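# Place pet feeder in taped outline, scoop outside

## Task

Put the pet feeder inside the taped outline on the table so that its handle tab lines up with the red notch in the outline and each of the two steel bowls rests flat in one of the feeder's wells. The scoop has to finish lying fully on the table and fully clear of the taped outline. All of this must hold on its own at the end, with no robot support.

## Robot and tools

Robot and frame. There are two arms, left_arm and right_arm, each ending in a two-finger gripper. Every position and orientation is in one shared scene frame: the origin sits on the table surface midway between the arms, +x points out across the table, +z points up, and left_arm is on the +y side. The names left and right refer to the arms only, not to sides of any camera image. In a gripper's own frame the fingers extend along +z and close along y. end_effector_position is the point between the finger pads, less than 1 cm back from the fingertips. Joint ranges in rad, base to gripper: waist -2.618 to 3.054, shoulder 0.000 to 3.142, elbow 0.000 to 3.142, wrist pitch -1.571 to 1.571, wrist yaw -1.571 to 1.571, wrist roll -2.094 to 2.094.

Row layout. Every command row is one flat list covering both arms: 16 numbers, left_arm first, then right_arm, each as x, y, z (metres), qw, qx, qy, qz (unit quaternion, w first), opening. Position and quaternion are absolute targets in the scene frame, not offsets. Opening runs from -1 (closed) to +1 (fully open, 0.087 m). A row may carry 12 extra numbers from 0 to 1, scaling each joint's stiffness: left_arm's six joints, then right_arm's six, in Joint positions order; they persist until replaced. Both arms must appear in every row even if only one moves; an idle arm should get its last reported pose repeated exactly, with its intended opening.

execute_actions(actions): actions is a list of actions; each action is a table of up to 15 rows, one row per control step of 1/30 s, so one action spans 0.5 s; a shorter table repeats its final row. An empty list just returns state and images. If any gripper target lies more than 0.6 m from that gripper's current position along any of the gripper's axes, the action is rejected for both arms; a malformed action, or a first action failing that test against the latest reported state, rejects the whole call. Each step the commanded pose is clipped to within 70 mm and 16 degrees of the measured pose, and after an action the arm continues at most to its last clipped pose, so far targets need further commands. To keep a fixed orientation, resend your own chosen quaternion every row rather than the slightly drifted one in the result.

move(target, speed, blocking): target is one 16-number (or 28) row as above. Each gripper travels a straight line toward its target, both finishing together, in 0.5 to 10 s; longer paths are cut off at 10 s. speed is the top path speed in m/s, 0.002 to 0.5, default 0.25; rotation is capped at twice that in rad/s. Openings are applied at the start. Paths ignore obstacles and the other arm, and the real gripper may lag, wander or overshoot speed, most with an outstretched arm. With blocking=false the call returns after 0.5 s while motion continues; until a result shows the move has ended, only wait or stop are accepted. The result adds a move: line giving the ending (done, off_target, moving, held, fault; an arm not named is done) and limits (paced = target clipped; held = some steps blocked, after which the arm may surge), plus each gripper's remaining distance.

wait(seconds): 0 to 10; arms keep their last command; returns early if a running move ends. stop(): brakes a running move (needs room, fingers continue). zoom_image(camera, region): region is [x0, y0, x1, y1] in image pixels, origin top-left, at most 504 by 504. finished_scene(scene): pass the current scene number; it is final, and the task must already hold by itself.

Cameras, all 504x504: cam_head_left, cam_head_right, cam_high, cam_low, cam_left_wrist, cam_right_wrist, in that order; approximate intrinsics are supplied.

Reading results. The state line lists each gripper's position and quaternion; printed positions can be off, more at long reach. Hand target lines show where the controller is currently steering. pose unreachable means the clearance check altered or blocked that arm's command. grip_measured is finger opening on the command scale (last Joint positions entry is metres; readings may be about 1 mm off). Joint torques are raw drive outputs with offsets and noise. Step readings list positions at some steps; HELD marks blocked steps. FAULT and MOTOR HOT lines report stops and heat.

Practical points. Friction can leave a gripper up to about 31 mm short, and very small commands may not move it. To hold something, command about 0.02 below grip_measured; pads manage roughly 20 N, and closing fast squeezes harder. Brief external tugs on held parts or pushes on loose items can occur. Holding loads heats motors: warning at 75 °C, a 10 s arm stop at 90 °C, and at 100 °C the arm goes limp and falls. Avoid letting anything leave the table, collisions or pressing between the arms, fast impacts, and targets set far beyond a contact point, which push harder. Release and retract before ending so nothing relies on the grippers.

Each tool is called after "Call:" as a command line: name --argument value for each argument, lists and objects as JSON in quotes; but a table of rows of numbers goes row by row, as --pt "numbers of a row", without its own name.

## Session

Call:
execute_actions --actions '[]'

Scene clock: 0.00 s.
left_arm: end_effector_position=(+0.2248, +0.4303, +0.2153) grip_measured=+0.999 end_effector_quat_wxyz=(+0.426, +0.224, +0.854, +0.197) | right_arm: end_effector_position=(+0.5802, -0.3334, +0.1655) grip_measured=+0.992 end_effector_quat_wxyz=(-0.157, +0.683, -0.661, +0.266)
Joint positions: left_arm=[ 0.515  0.598  0.854 -0.858  0.152  0.794  0.087] | right_arm=[ 0.047  2.171  2.05  -0.838  0.155 -1.622  0.087]
Joint velocities: left_arm=[ 0.012 -0.012  0.002 -0.037 -0.037 -0.007 -0.001] | right_arm=[-0.022 -0.022 -0.002  0.051 -0.022 -0.022  0.001]
Joint torques (N m, as the arm reports them, + toward a larger angle): no reading
Motor temperatures (°C, as the motors report them): left_arm=[24 40 32 26 25 25] | right_arm=[25 24 29 26 24 25]
Hand target (left_arm): +0.225, +0.430, +0.215; +0.426, +0.224, +0.854, +0.197
Hand target (right_arm): +0.580, -0.333, +0.165; -0.157, +0.683, -0.661, +0.266
Joint stiffness scale: left_arm=[1. 1. 1. 1. 1. 1.] | right_arm=[1. 1. 1. 1. 1. 1.]

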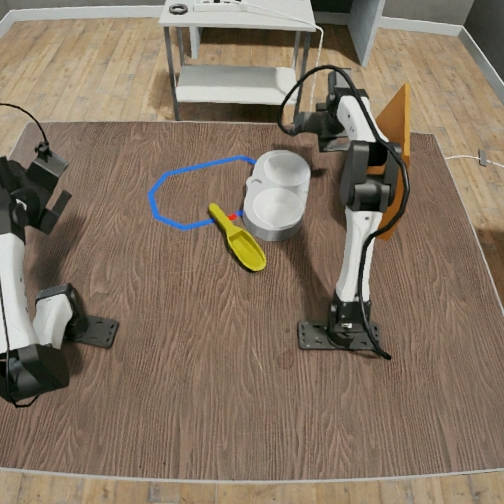

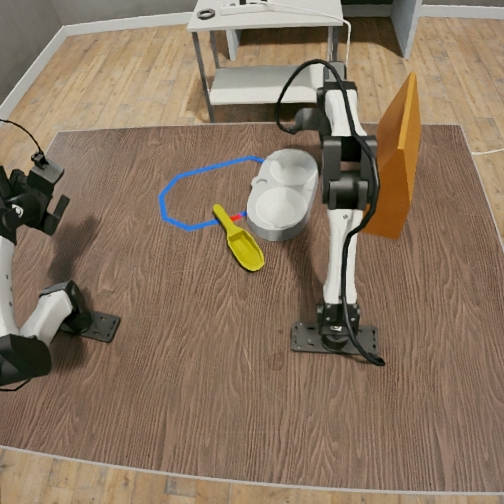

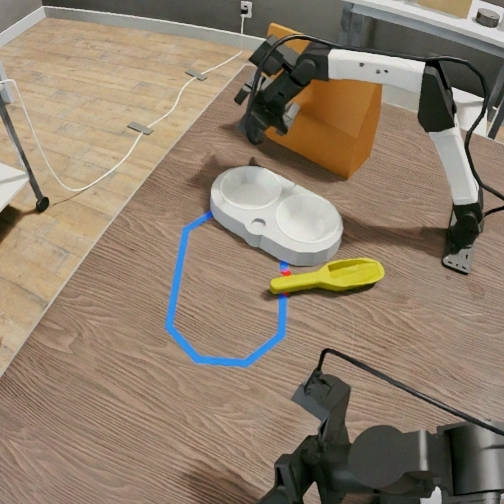

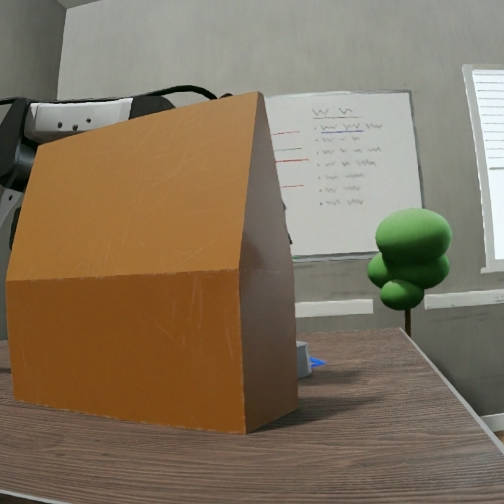

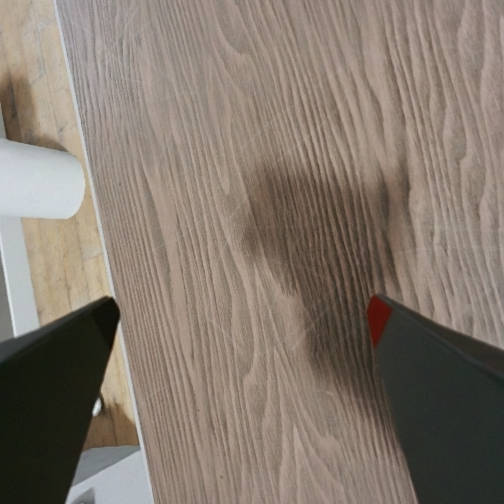

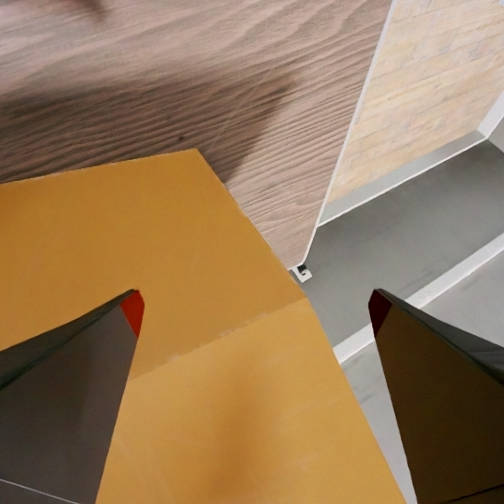

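Call:
zoom_image --camera "cam_head_left" --region '[140,135,330,280]'

Call:
zoom_image --camera "cam_high" --region '[160,150,400,370]'

Region (140, 135, 330, 280) of cam_head_left's 504x504 image, scaled by 2.653, with more detail than that image has; it fills the top 385 rows of this view, and the rest is white.

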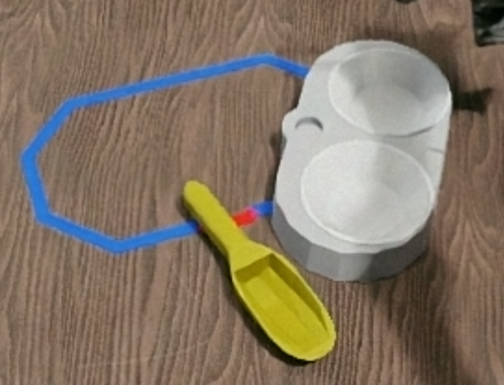

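Region (160, 150, 400, 370) of cam_high's 504x504 image, scaled by 2.100, with more detail than that image has; it fills the top 462 rows of this view, and the rest is white.

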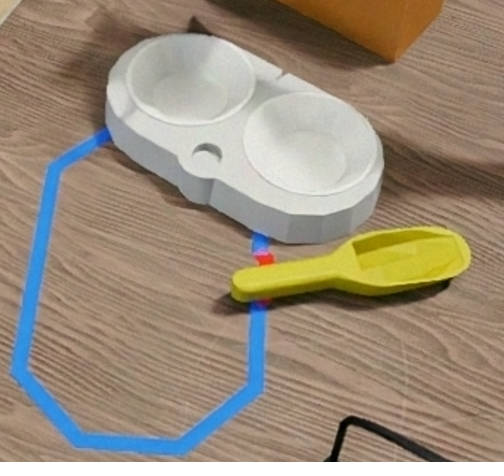

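Call:
move --target '[0.33,0.016,0.075,0.03,-0.30,0.954,-0.03,0.6,0.42,-0.22,0.13,0.05,-0.477,0.879,0,0.6]' --speed 0.35

Scene clock: 66.10 s.
left_arm: end_effector_position=(+0.3389, +0.0251, +0.0818) grip_measured=+0.600 end_effector_quat_wxyz=(+0.038, -0.301, +0.953, -0.030) | right_arm: end_effector_position=(+0.4281, -0.2246, +0.1212) grip_measured=+0.600 end_effector_quat_wxyz=(+0.048, -0.476, +0.878, -0.007)
Joint positions: left_arm=[-0.575  2.256  2.073 -1.298 -0.034 -1.339  0.07 ] | right_arm=[ 0.222  2.171  2.096 -1.399 -0.015 -0.788  0.07 ]
Joint velocities: left_arm=[ 0.002  0.007  0.002 -0.022 -0.007  0.022 -0.   ] | right_arm=[-0.007 -0.017  0.012 -0.007 -0.007 -0.051 -0.001]
Joint torques (N m, as the arm reports them, + toward a larger angle): left_arm=[ -0.28 -12.45   7.58   0.36   0.05  -0.16] | right_arm=[  0.52 -11.     5.09   0.31  -0.27   0.04]
Motor temperatures (°C, as the motors report them): left_arm=[24 37 38 32 25 25] | right_arm=[25 41 35 29 24 25]
Hand target (left_arm): +0.336, +0.021, +0.079; +0.031, -0.301, +0.953, -0.025
Hand target (right_arm): +0.419, -0.221, +0.127; +0.048, -0.475, +0.878, -0.000
Off the commanded pose (left_arm): 0.014 m, 1 deg.
Off the commanded pose (right_arm): 0.013 m, 1 deg.
Joint stiffness scale: left_arm=[1. 1. 1. 1. 1. 1.] | right_arm=[1. 1. 1. 1. 1. 1.]
move: off_target (left_arm, right_arm)

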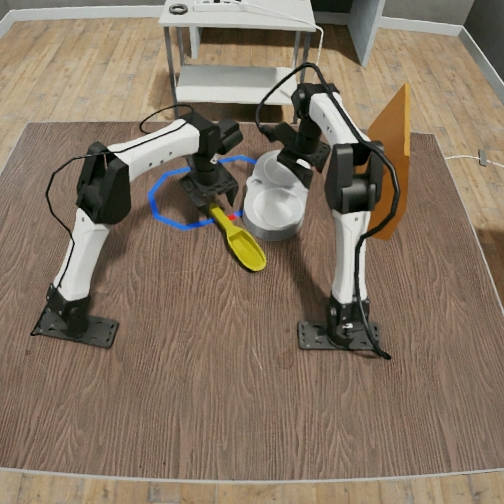

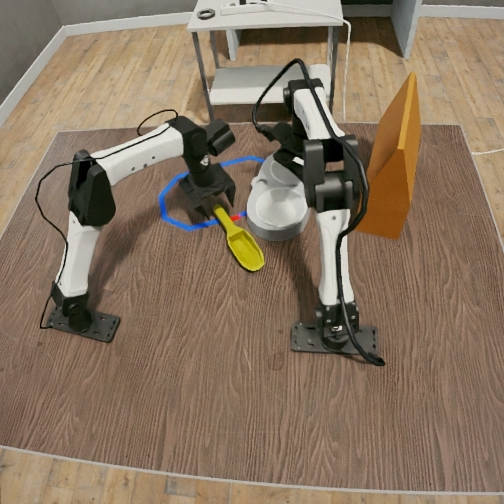

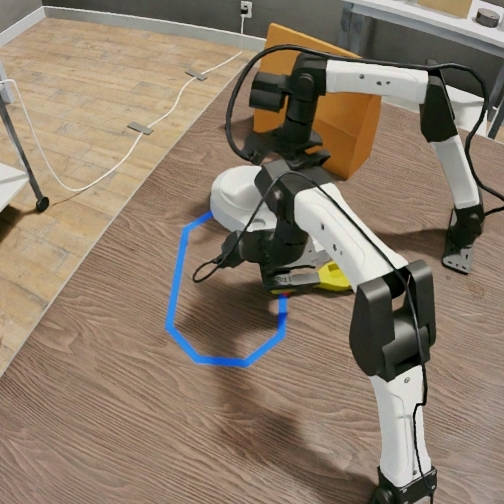

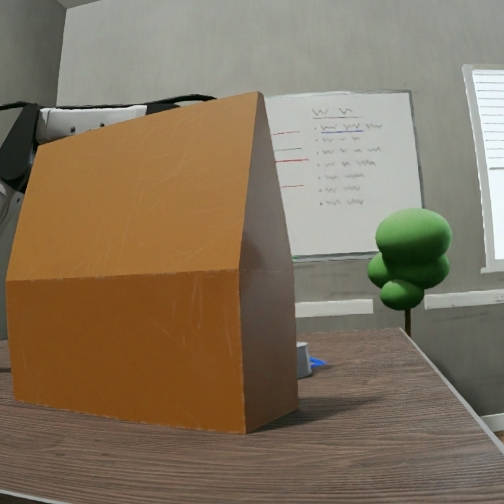

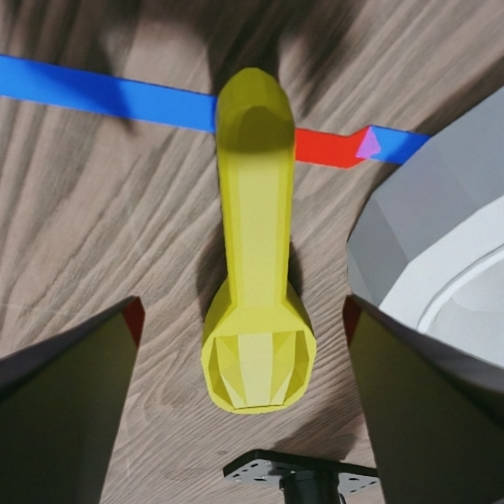

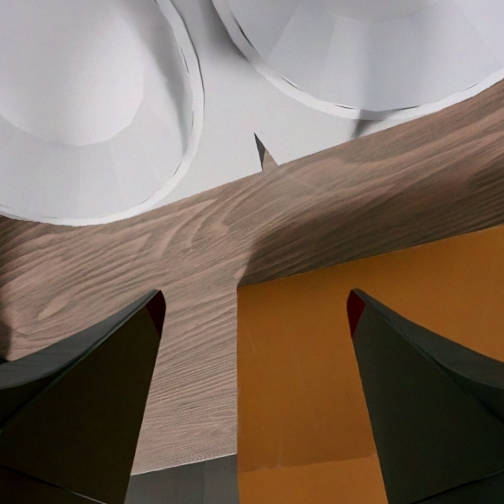

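Call:
move --target '[0.321,0.008,0.004,0.03,-0.30,0.954,-0.03,0.1,0.428,-0.2246,0.121,0.05,-0.477,0.879,0,0.6]' --speed 0.12

Scene clock: 79.20 s.
left_arm: end_effector_position=(+0.3264, +0.0093, +0.0164) grip_measured=+0.100 end_effector_quat_wxyz=(+0.036, -0.300, +0.953, -0.036) | right_arm: end_effector_position=(+0.4280, -0.2240, +0.1211) grip_measured=+0.600 end_effector_quat_wxyz=(+0.049, -0.476, +0.878, -0.005)
Joint positions: left_arm=[-0.616  2.274  1.842 -1.04  -0.029 -1.378  0.048] | right_arm=[ 0.222  2.171  2.096 -1.399 -0.018 -0.788  0.07 ]
Joint velocities: left_arm=[ 0.017 -0.002  0.012 -0.022  0.11  -0.051  0.001] | right_arm=[ 0.002 -0.012  0.002 -0.037 -0.022  0.007 -0.   ]
Joint torques (N m, as the arm reports them, + toward a larger angle): left_arm=[ -0.28 -12.69   4.32   0.8    0.06  -0.13] | right_arm=[-0.5  -8.9   6.9   0.43 -0.28 -0.1 ]
Motor temperatures (°C, as the motors report them): left_arm=[24 42 39 30 25 25] | right_arm=[25 44 34 28 24 25]
Hand target (left_arm): +0.321, +0.008, +0.004; +0.030, -0.300, +0.953, -0.030
Hand target (right_arm): +0.428, -0.225, +0.121; +0.050, -0.476, +0.878, -0.000
Off the commanded pose (left_arm): 0.014 m, 1 deg.
Off the commanded pose (right_arm): 0.001 m, 1 deg.
Joint stiffness scale: left_arm=[1. 1. 1. 1. 1. 1.] | right_arm=[1. 1. 1. 1. 1. 1.]
move: off_target (left_arm)

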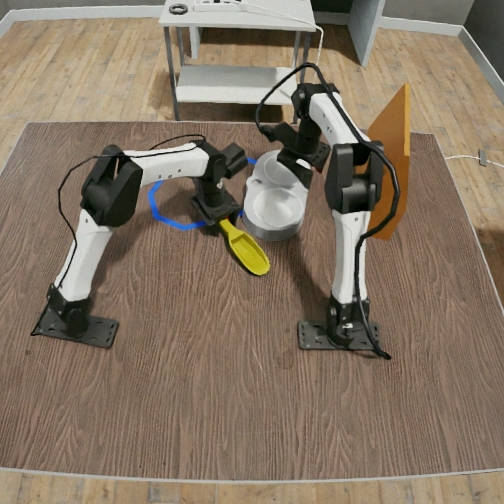

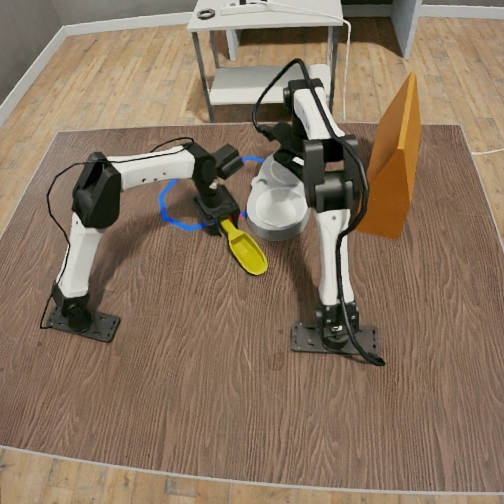

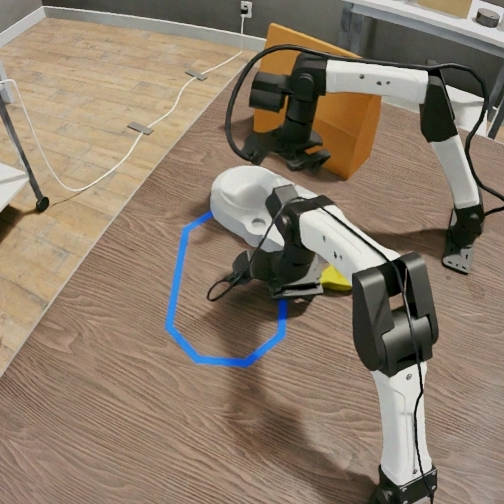

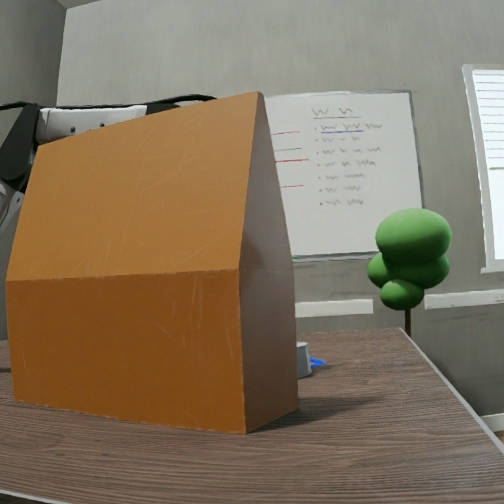

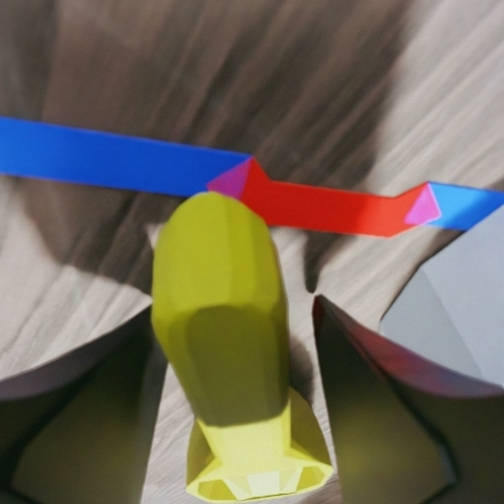

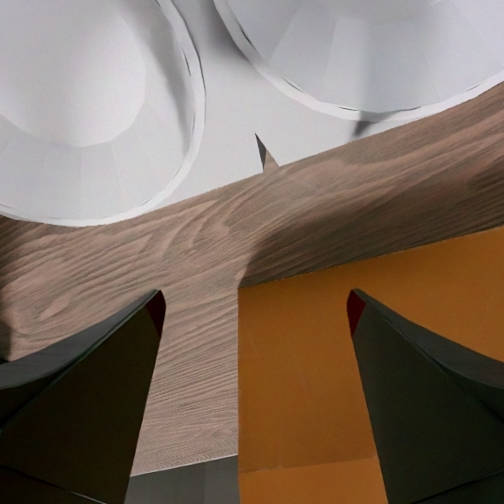

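Call:
execute_actions --actions '[[[0.321,0.008,0.01,0.03,-0.30,0.954,-0.03,0.0,0.428,-0.2246,0.121,0.05,-0.477,0.879,0,0.6],[0.321,0.008,0.01,0.03,-0.30,0.954,-0.03,-0.1,0.428,-0.2246,0.121,0.05,-0.477,0.879,0,0.6],[0.321,0.008,0.01,0.03,-0.30,0.954,-0.03,-0.18,0.428,-0.2246,0.121,0.05,-0.477,0.879,0,0.6],[0.321,0.008,0.01,0.03,-0.30,0.954,-0.03,-0.25,0.428,-0.2246,0.121,0.05,-0.477,0.879,0,0.6],[0.321,0.008,0.01,0.03,-0.30,0.954,-0.03,-0.3,0.428,-0.2246,0.121,0.05,-0.477,0.879,0,0.6],[0.321,0.008,0.01,0.03,-0.30,0.954,-0.03,-0.34,0.428,-0.2246,0.121,0.05,-0.477,0.879,0,0.6],[0.321,0.008,0.01,0.03,-0.30,0.954,-0.03,-0.38,0.428,-0.2246,0.121,0.05,-0.477,0.879,0,0.6],[0.321,0.008,0.01,0.03,-0.30,0.954,-0.03,-0.42,0.428,-0.2246,0.121,0.05,-0.477,0.879,0,0.6],[0.321,0.008,0.01,0.03,-0.30,0.954,-0.03,-0.45,0.428,-0.2246,0.121,0.05,-0.477,0.879,0,0.6]]]'

Call:
move --target '[0.13,0.15,0.022,0.03,-0.30,0.954,-0.03,-0.45,0.428,-0.12,0.121,0.05,-0.477,0.879,0,0.6]' --speed 0.2

Scene clock: 97.10 s.
left_arm: end_effector_position=(+0.3265, +0.0089, +0.0164) grip_measured=-0.420 end_effector_quat_wxyz=(+0.036, -0.300, +0.952, -0.037) | right_arm: end_effector_position=(+0.4280, -0.2240, +0.1211) grip_measured=+0.600 end_effector_quat_wxyz=(+0.049, -0.476, +0.878, -0.005)
Joint positions: left_arm=[-0.616  2.274  1.842 -1.039 -0.028 -1.38   0.025] | right_arm=[ 0.222  2.171  2.096 -1.399 -0.018 -0.788  0.07 ]
Joint velocities: left_arm=[ 0.002  0.002 -0.002 -0.007 -0.037 -0.022 -0.001] | right_arm=[ 0.007 -0.002 -0.007  0.007  0.007  0.066  0.   ]
Joint torques (N m, as the arm reports them, + toward a larger angle): left_arm=[ -0.32 -13.31   5.33   0.58   0.04  -0.11] | right_arm=[-0.3  -9.12  6.94  0.47 -0.32 -0.13]
Motor temperatures (°C, as the motors report them): left_arm=[24 47 37 29 25 25] | right_arm=[25 43 34 27 24 25]
Hand target (left_arm): +0.321, +0.008, +0.010; +0.030, -0.300, +0.953, -0.030
Hand target (right_arm): +0.428, -0.225, +0.121; +0.050, -0.476, +0.878, -0.000
Off the commanded pose (left_arm): 0.009 m, 1 deg.
Off the commanded pose (right_arm): 0.001 m, 1 deg.
Joint stiffness scale: left_arm=[1. 1. 1. 1. 1. 1.] | right_arm=[1. 1. 1. 1. 1. 1.]
Step readings (end_effector_position):
0: left_arm (+0.3266, +0.0091, +0.0164) | right_arm (+0.4280, -0.2240, +0.1211)
1: left_arm (+0.3266, +0.0091, +0.0164) | right_arm (+0.4280, -0.2240, +0.1211)
2: left_arm (+0.3266, +0.0091, +0.0164) | right_arm (+0.4280, -0.2240, +0.1211)
4: left_arm (+0.3266, +0.0091, +0.0164) | right_arm (+0.4280, -0.2240, +0.1211)
8: left_arm (+0.3265, +0.0089, +0.0164) | right_arm (+0.4280, -0.2240, +0.1211)
15: end_effector_position above

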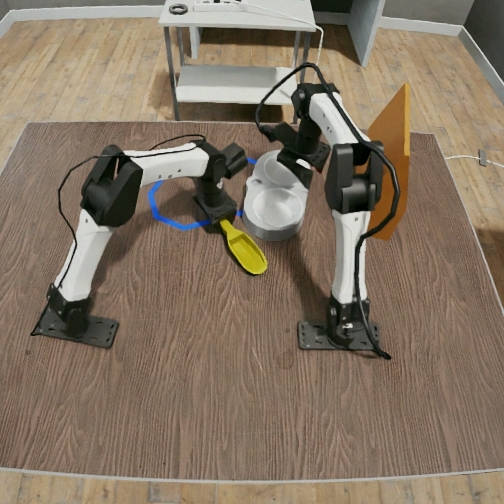

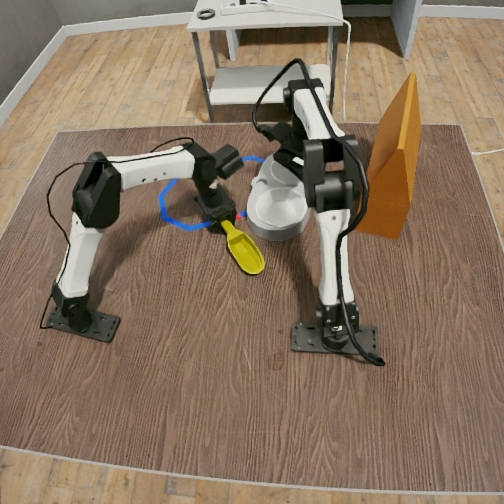

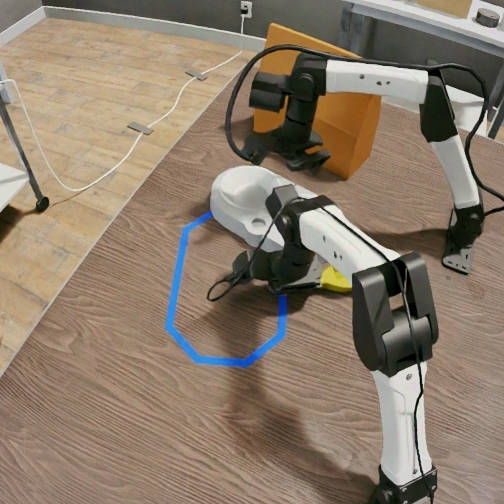

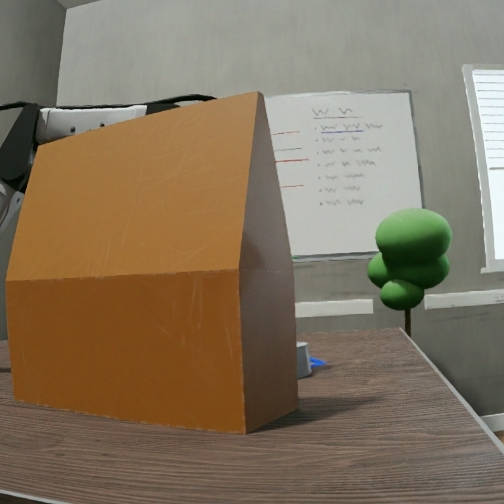

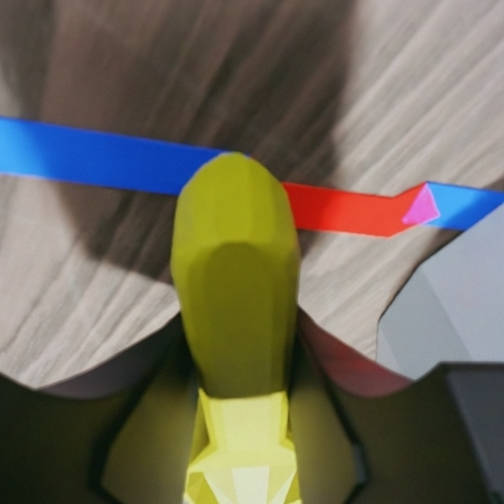

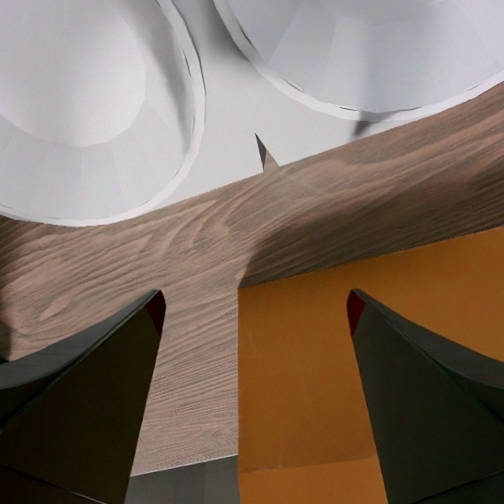

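Scene clock: 98.83 s.
left_arm: end_effector_position=(+0.1322, +0.1449, +0.0207) grip_measured=-0.421 end_effector_quat_wxyz=(+0.029, -0.299, +0.953, -0.027) | right_arm: end_effector_position=(+0.4245, -0.1199, +0.1182) grip_measured=+0.600 end_effector_quat_wxyz=(+0.049, -0.480, +0.876, +0.005)
Joint positions: left_arm=[-0.787  1.434  0.769 -0.835 -0.037 -1.548  0.025] | right_arm=[ 0.442  2.343  2.375 -1.505 -0.018 -0.577  0.07 ]
Joint velocities: left_arm=[ 0.002 -0.007  0.002  0.022  0.066 -0.007  0.001] | right_arm=[ 0.002  0.002  0.007 -0.037 -0.022  0.037 -0.   ]
Joint torques (N m, as the arm reports them, + toward a larger angle): left_arm=[-0.49 -7.41  4.06  0.51  0.02 -0.2 ] | right_arm=[-0.02 -9.56  9.25  0.37 -0.08  0.02]
Motor temperatures (°C, as the motors report them): left_arm=[24 47 37 29 25 25] | right_arm=[25 43 34 27 24 25]
Hand target (left_arm): +0.128, +0.147, +0.021; +0.031, -0.300, +0.953, -0.029
Hand target (right_arm): +0.426, -0.119, +0.121; +0.051, -0.477, +0.878, +0.002
Off the commanded pose (left_arm): 0.006 m, 0 deg.
Off the commanded pose (right_arm): 0.004 m, 1 deg.
Joint stiffness scale: left_arm=[1. 1. 1. 1. 1. 1.] | right_arm=[1. 1. 1. 1. 1. 1.]
move: done

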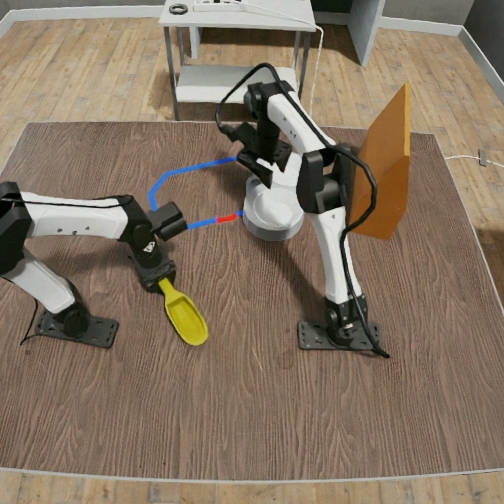

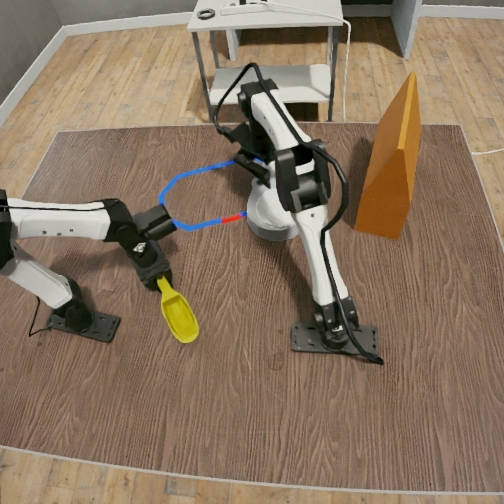

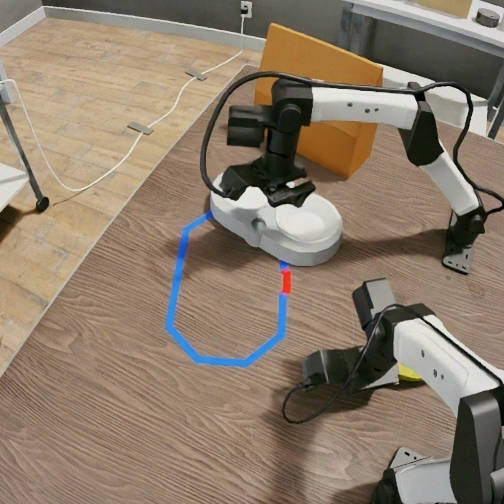

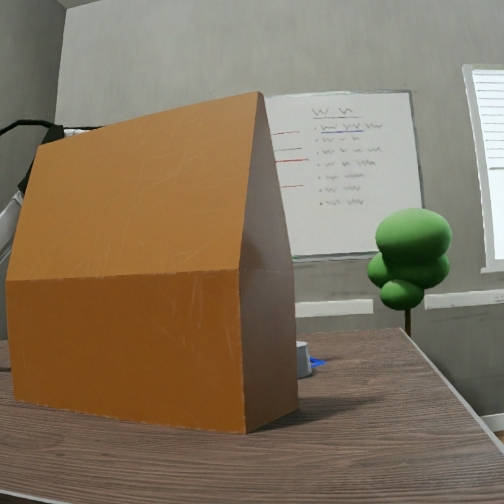

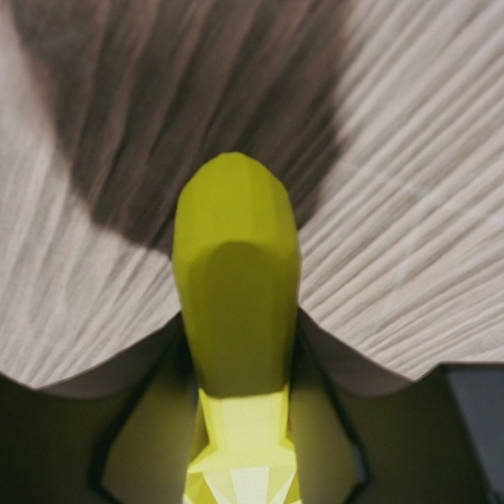

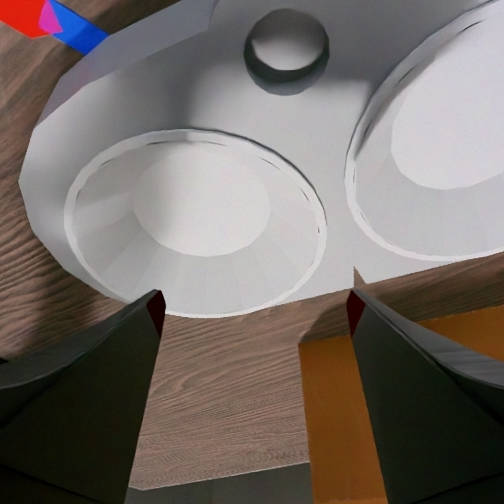

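Call:
move --target '[0.13,0.15,0.005,0.03,-0.30,0.954,-0.03,-0.45,0.434,-0.053,0.09,0.08,-0.462,0.884,0,0.6]' --speed 0.12

Scene clock: 109.57 s.
left_arm: end_effector_position=(+0.1359, +0.1498, +0.0102) grip_measured=-0.425 end_effector_quat_wxyz=(+0.036, -0.308, +0.950, -0.030) | right_arm: end_effector_position=(+0.4256, -0.0563, +0.0877) grip_measured=+0.600 end_effector_quat_wxyz=(+0.065, -0.466, +0.882, +0.006)
Joint positions: left_arm=[-0.77   1.434  0.723 -0.78  -0.048 -1.549  0.025] | right_arm=[ 0.559  2.463  2.466 -1.443 -0.004 -0.429  0.07 ]
Joint velocities: left_arm=[-0.017  0.012  0.017 -0.022 -0.007 -0.037 -0.   ] | right_arm=[ 0.007  0.012 -0.002 -0.095  0.007 -0.022  0.   ]
Joint torques (N m, as the arm reports them, + toward a larger angle): left_arm=[-0.5  -4.99  3.85  0.74  0.11  0.01] | right_arm=[  0.18 -10.05   9.08   0.72   0.01   0.09]
Motor temperatures (°C, as the motors report them): left_arm=[24 45 36 29 25 25] | right_arm=[25 44 36 27 24 25]
Hand target (left_arm): +0.130, +0.150, +0.005; +0.030, -0.300, +0.953, -0.030
Hand target (right_arm): +0.432, -0.052, +0.090; +0.080, -0.461, +0.884, +0.002
Off the commanded pose (left_arm): 0.008 m, 1 deg.
Off the commanded pose (right_arm): 0.009 m, 2 deg.
Joint stiffness scale: left_arm=[1. 1. 1. 1. 1. 1.] | right_arm=[1. 1. 1. 1. 1. 1.]
move: done

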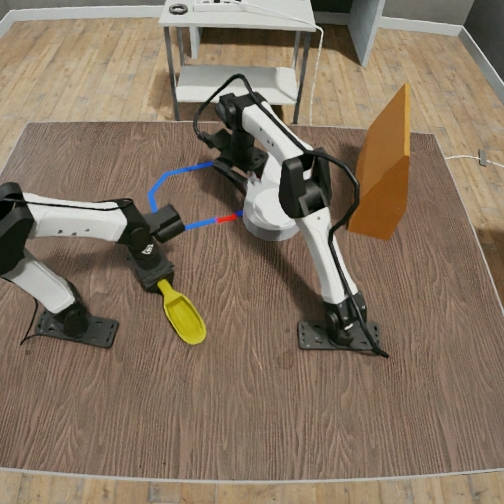

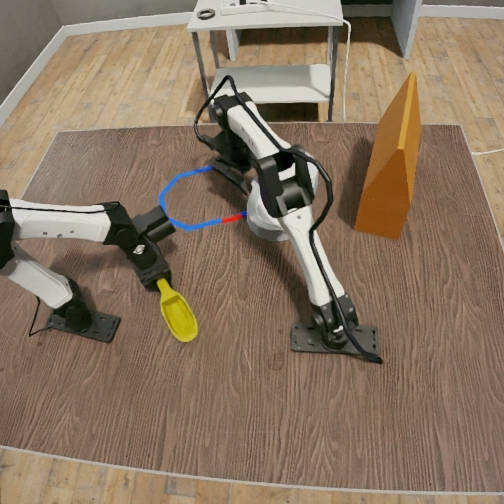

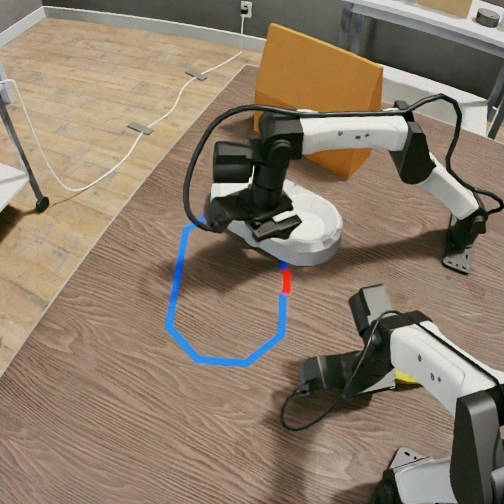

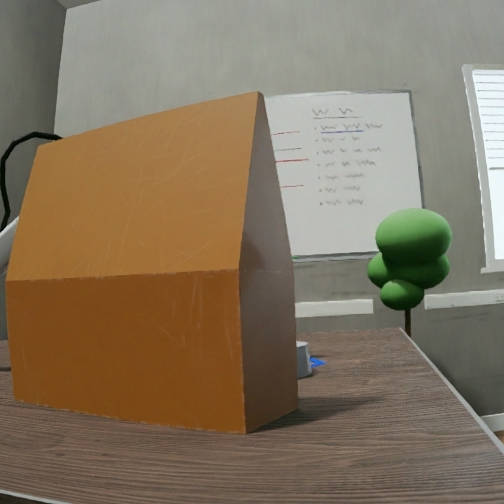

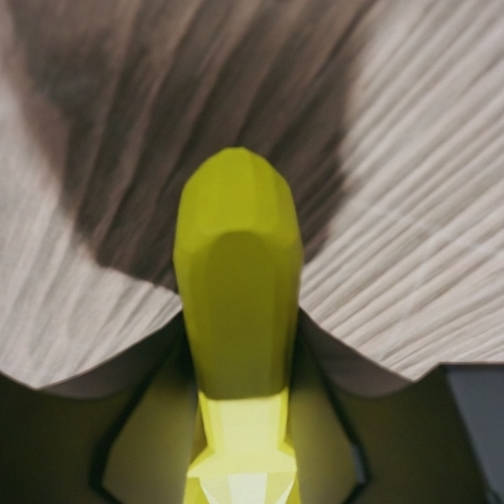

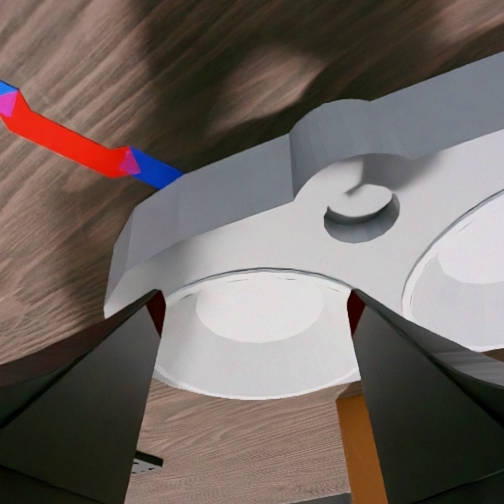

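Call:
move --target '[0.136,0.15,0.010,0.03,-0.30,0.954,-0.03,0.2,0.439,-0.047,0.066,0.075,-0.462,0.884,0,0.6]' --speed 0.06

Scene clock: 122.20 s.
left_arm: end_effector_position=(+0.1361, +0.1481, +0.0105) grip_measured=+0.200 end_effector_quat_wxyz=(+0.035, -0.301, +0.952, -0.035) | right_arm: end_effector_position=(+0.4323, -0.0528, +0.0624) grip_measured=+0.600 end_effector_quat_wxyz=(+0.057, -0.464, +0.884, +0.004)
Joint positions: left_arm=[-0.77   1.434  0.723 -0.771 -0.044 -1.535  0.052] | right_arm=[ 0.559  2.519  2.466 -1.405 -0.001 -0.424  0.07 ]
Joint velocities: left_arm=[ 0.007 -0.012 -0.012 -0.007  0.051 -0.066 -0.001] | right_arm=[ 0.007 -0.002 -0.002  0.022  0.022 -0.051  0.002]
Joint torques (N m, as the arm reports them, + toward a larger angle): left_arm=[ 1.16 -4.6   5.74  0.41  0.13  0.08] | right_arm=[  0.37 -10.82   8.56   0.67  -0.08   0.1 ]
Motor temperatures (°C, as the motors report them): left_arm=[24 43 36 29 25 25] | right_arm=[25 45 37 27 24 25]
Hand target (left_arm): +0.136, +0.150, +0.010; +0.030, -0.300, +0.953, -0.030
Hand target (right_arm): +0.439, -0.047, +0.066; +0.075, -0.462, +0.884, +0.000
Off the commanded pose (left_arm): 0.002 m, 1 deg.
Off the commanded pose (right_arm): 0.010 m, 2 deg.
Joint stiffness scale: left_arm=[1. 1. 1. 1. 1. 1.] | right_arm=[1. 1. 1. 1. 1. 1.]
move: done

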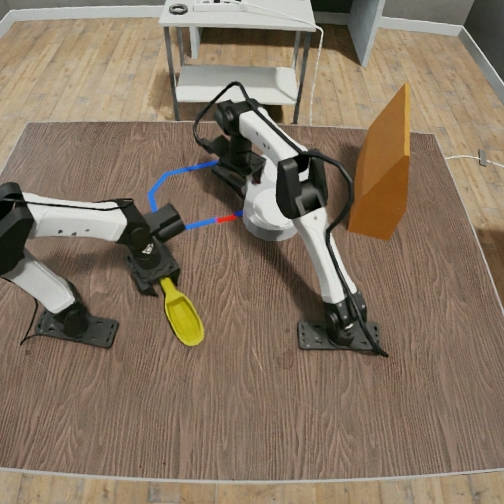

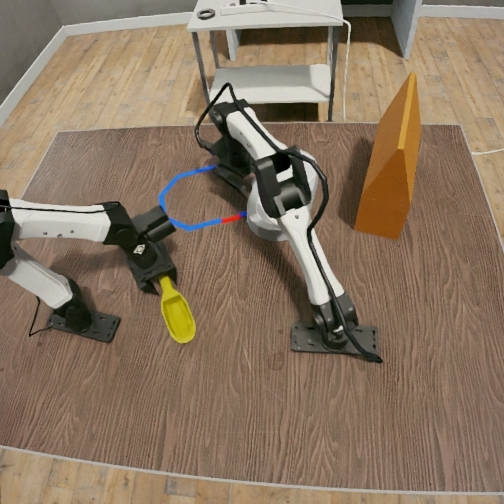

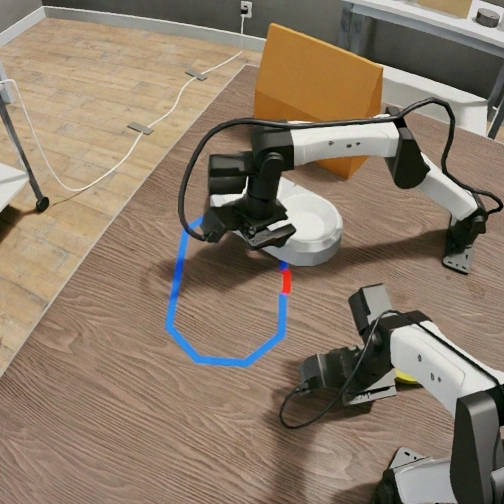

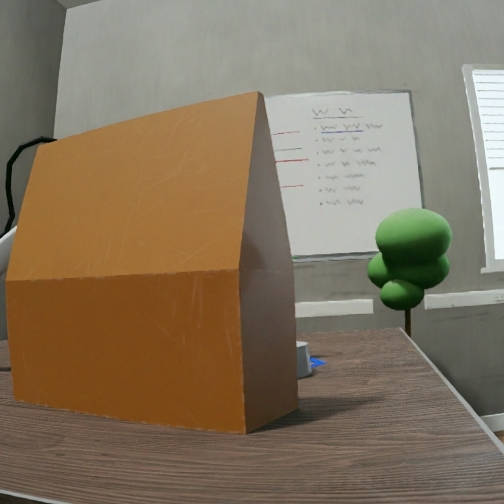

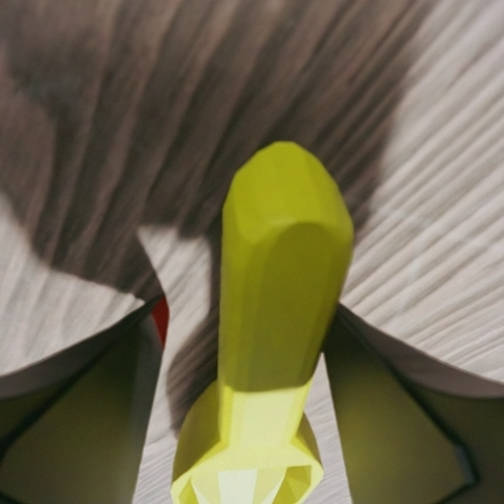

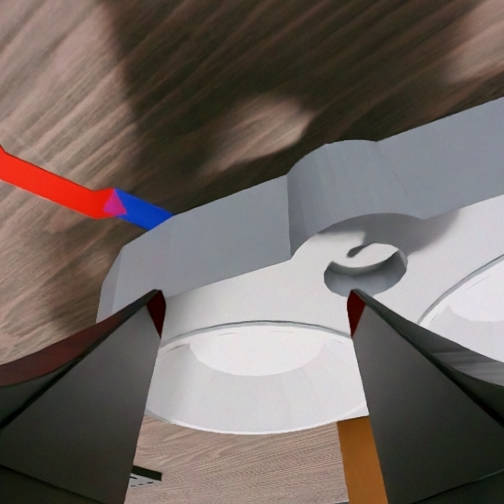

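Call:
move --target '[0.136,0.15,0.10,0.03,-0.30,0.954,-0.03,0.7,0.441,-0.044,0.04,0.075,-0.455,0.887,0,0.6]' --speed 0.12

Scene clock: 129.93 s.
left_arm: end_effector_position=(+0.1338, +0.1502, +0.0901) grip_measured=+0.700 end_effector_quat_wxyz=(+0.028, -0.299, +0.954, -0.019) | right_arm: end_effector_position=(+0.4421, -0.0465, +0.0464) grip_measured=+0.600 end_effector_quat_wxyz=(+0.076, -0.456, +0.887, +0.005)
Joint positions: left_arm=[-0.77   1.357  0.995 -1.154 -0.04  -1.531  0.074] | right_arm=[ 0.559  2.519  2.403 -1.304  0.001 -0.407  0.07 ]
Joint velocities: left_arm=[ 0.012 -0.002 -0.022 -0.007 -0.022 -0.007 -0.001] | right_arm=[ 0.002 -0.002 -0.012  0.037 -0.007  0.051  0.   ]
Joint torques (N m, as the arm reports them, + toward a larger angle): left_arm=[ 1.07 -6.74  7.41  0.27  0.05  0.01] | right_arm=[  0.41 -11.23   5.4    0.82   0.02   0.1 ]
Motor temperatures (°C, as the motors report them): left_arm=[24 42 36 28 25 25] | right_arm=[25 46 37 27 24 25]
Hand target (left_arm): +0.136, +0.150, +0.100; +0.030, -0.300, +0.953, -0.030
Hand target (right_arm): +0.441, -0.044, +0.040; +0.075, -0.455, +0.887, +0.000
Off the commanded pose (left_arm): 0.010 m, 1 deg.
Off the commanded pose (right_arm): 0.007 m, 1 deg.
Joint stiffness scale: left_arm=[1. 1. 1. 1. 1. 1.] | right_arm=[1. 1. 1. 1. 1. 1.]
move: done

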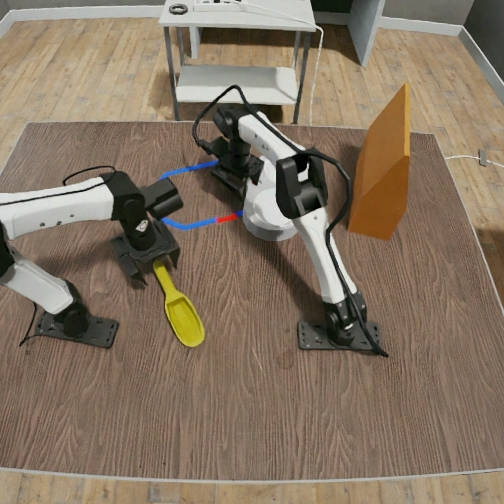

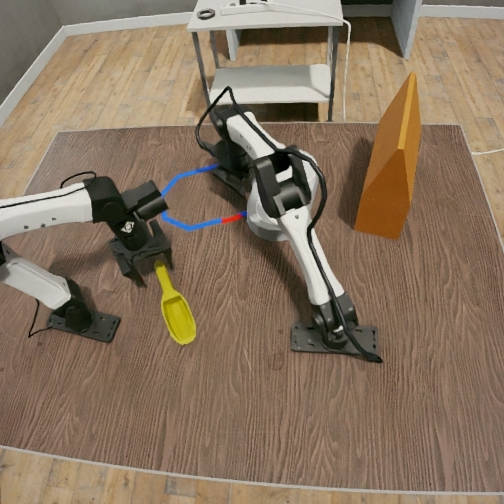

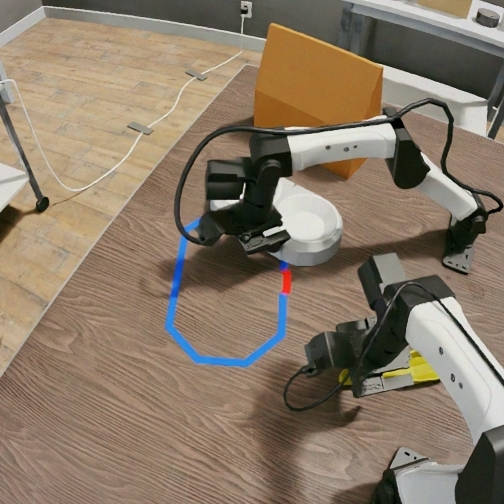

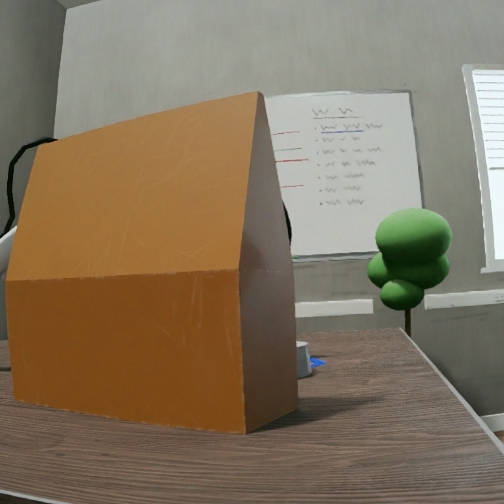

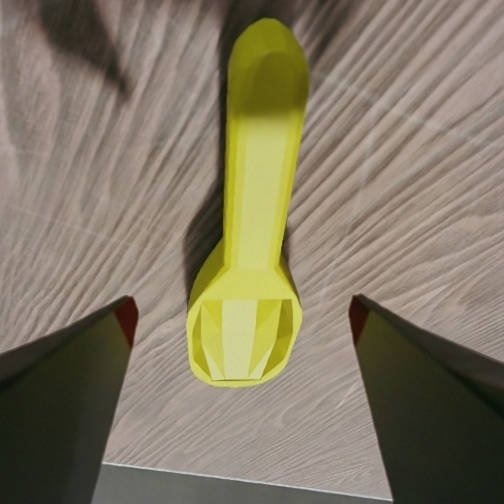

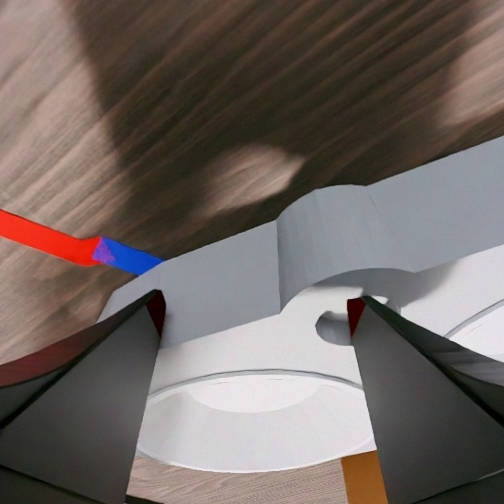

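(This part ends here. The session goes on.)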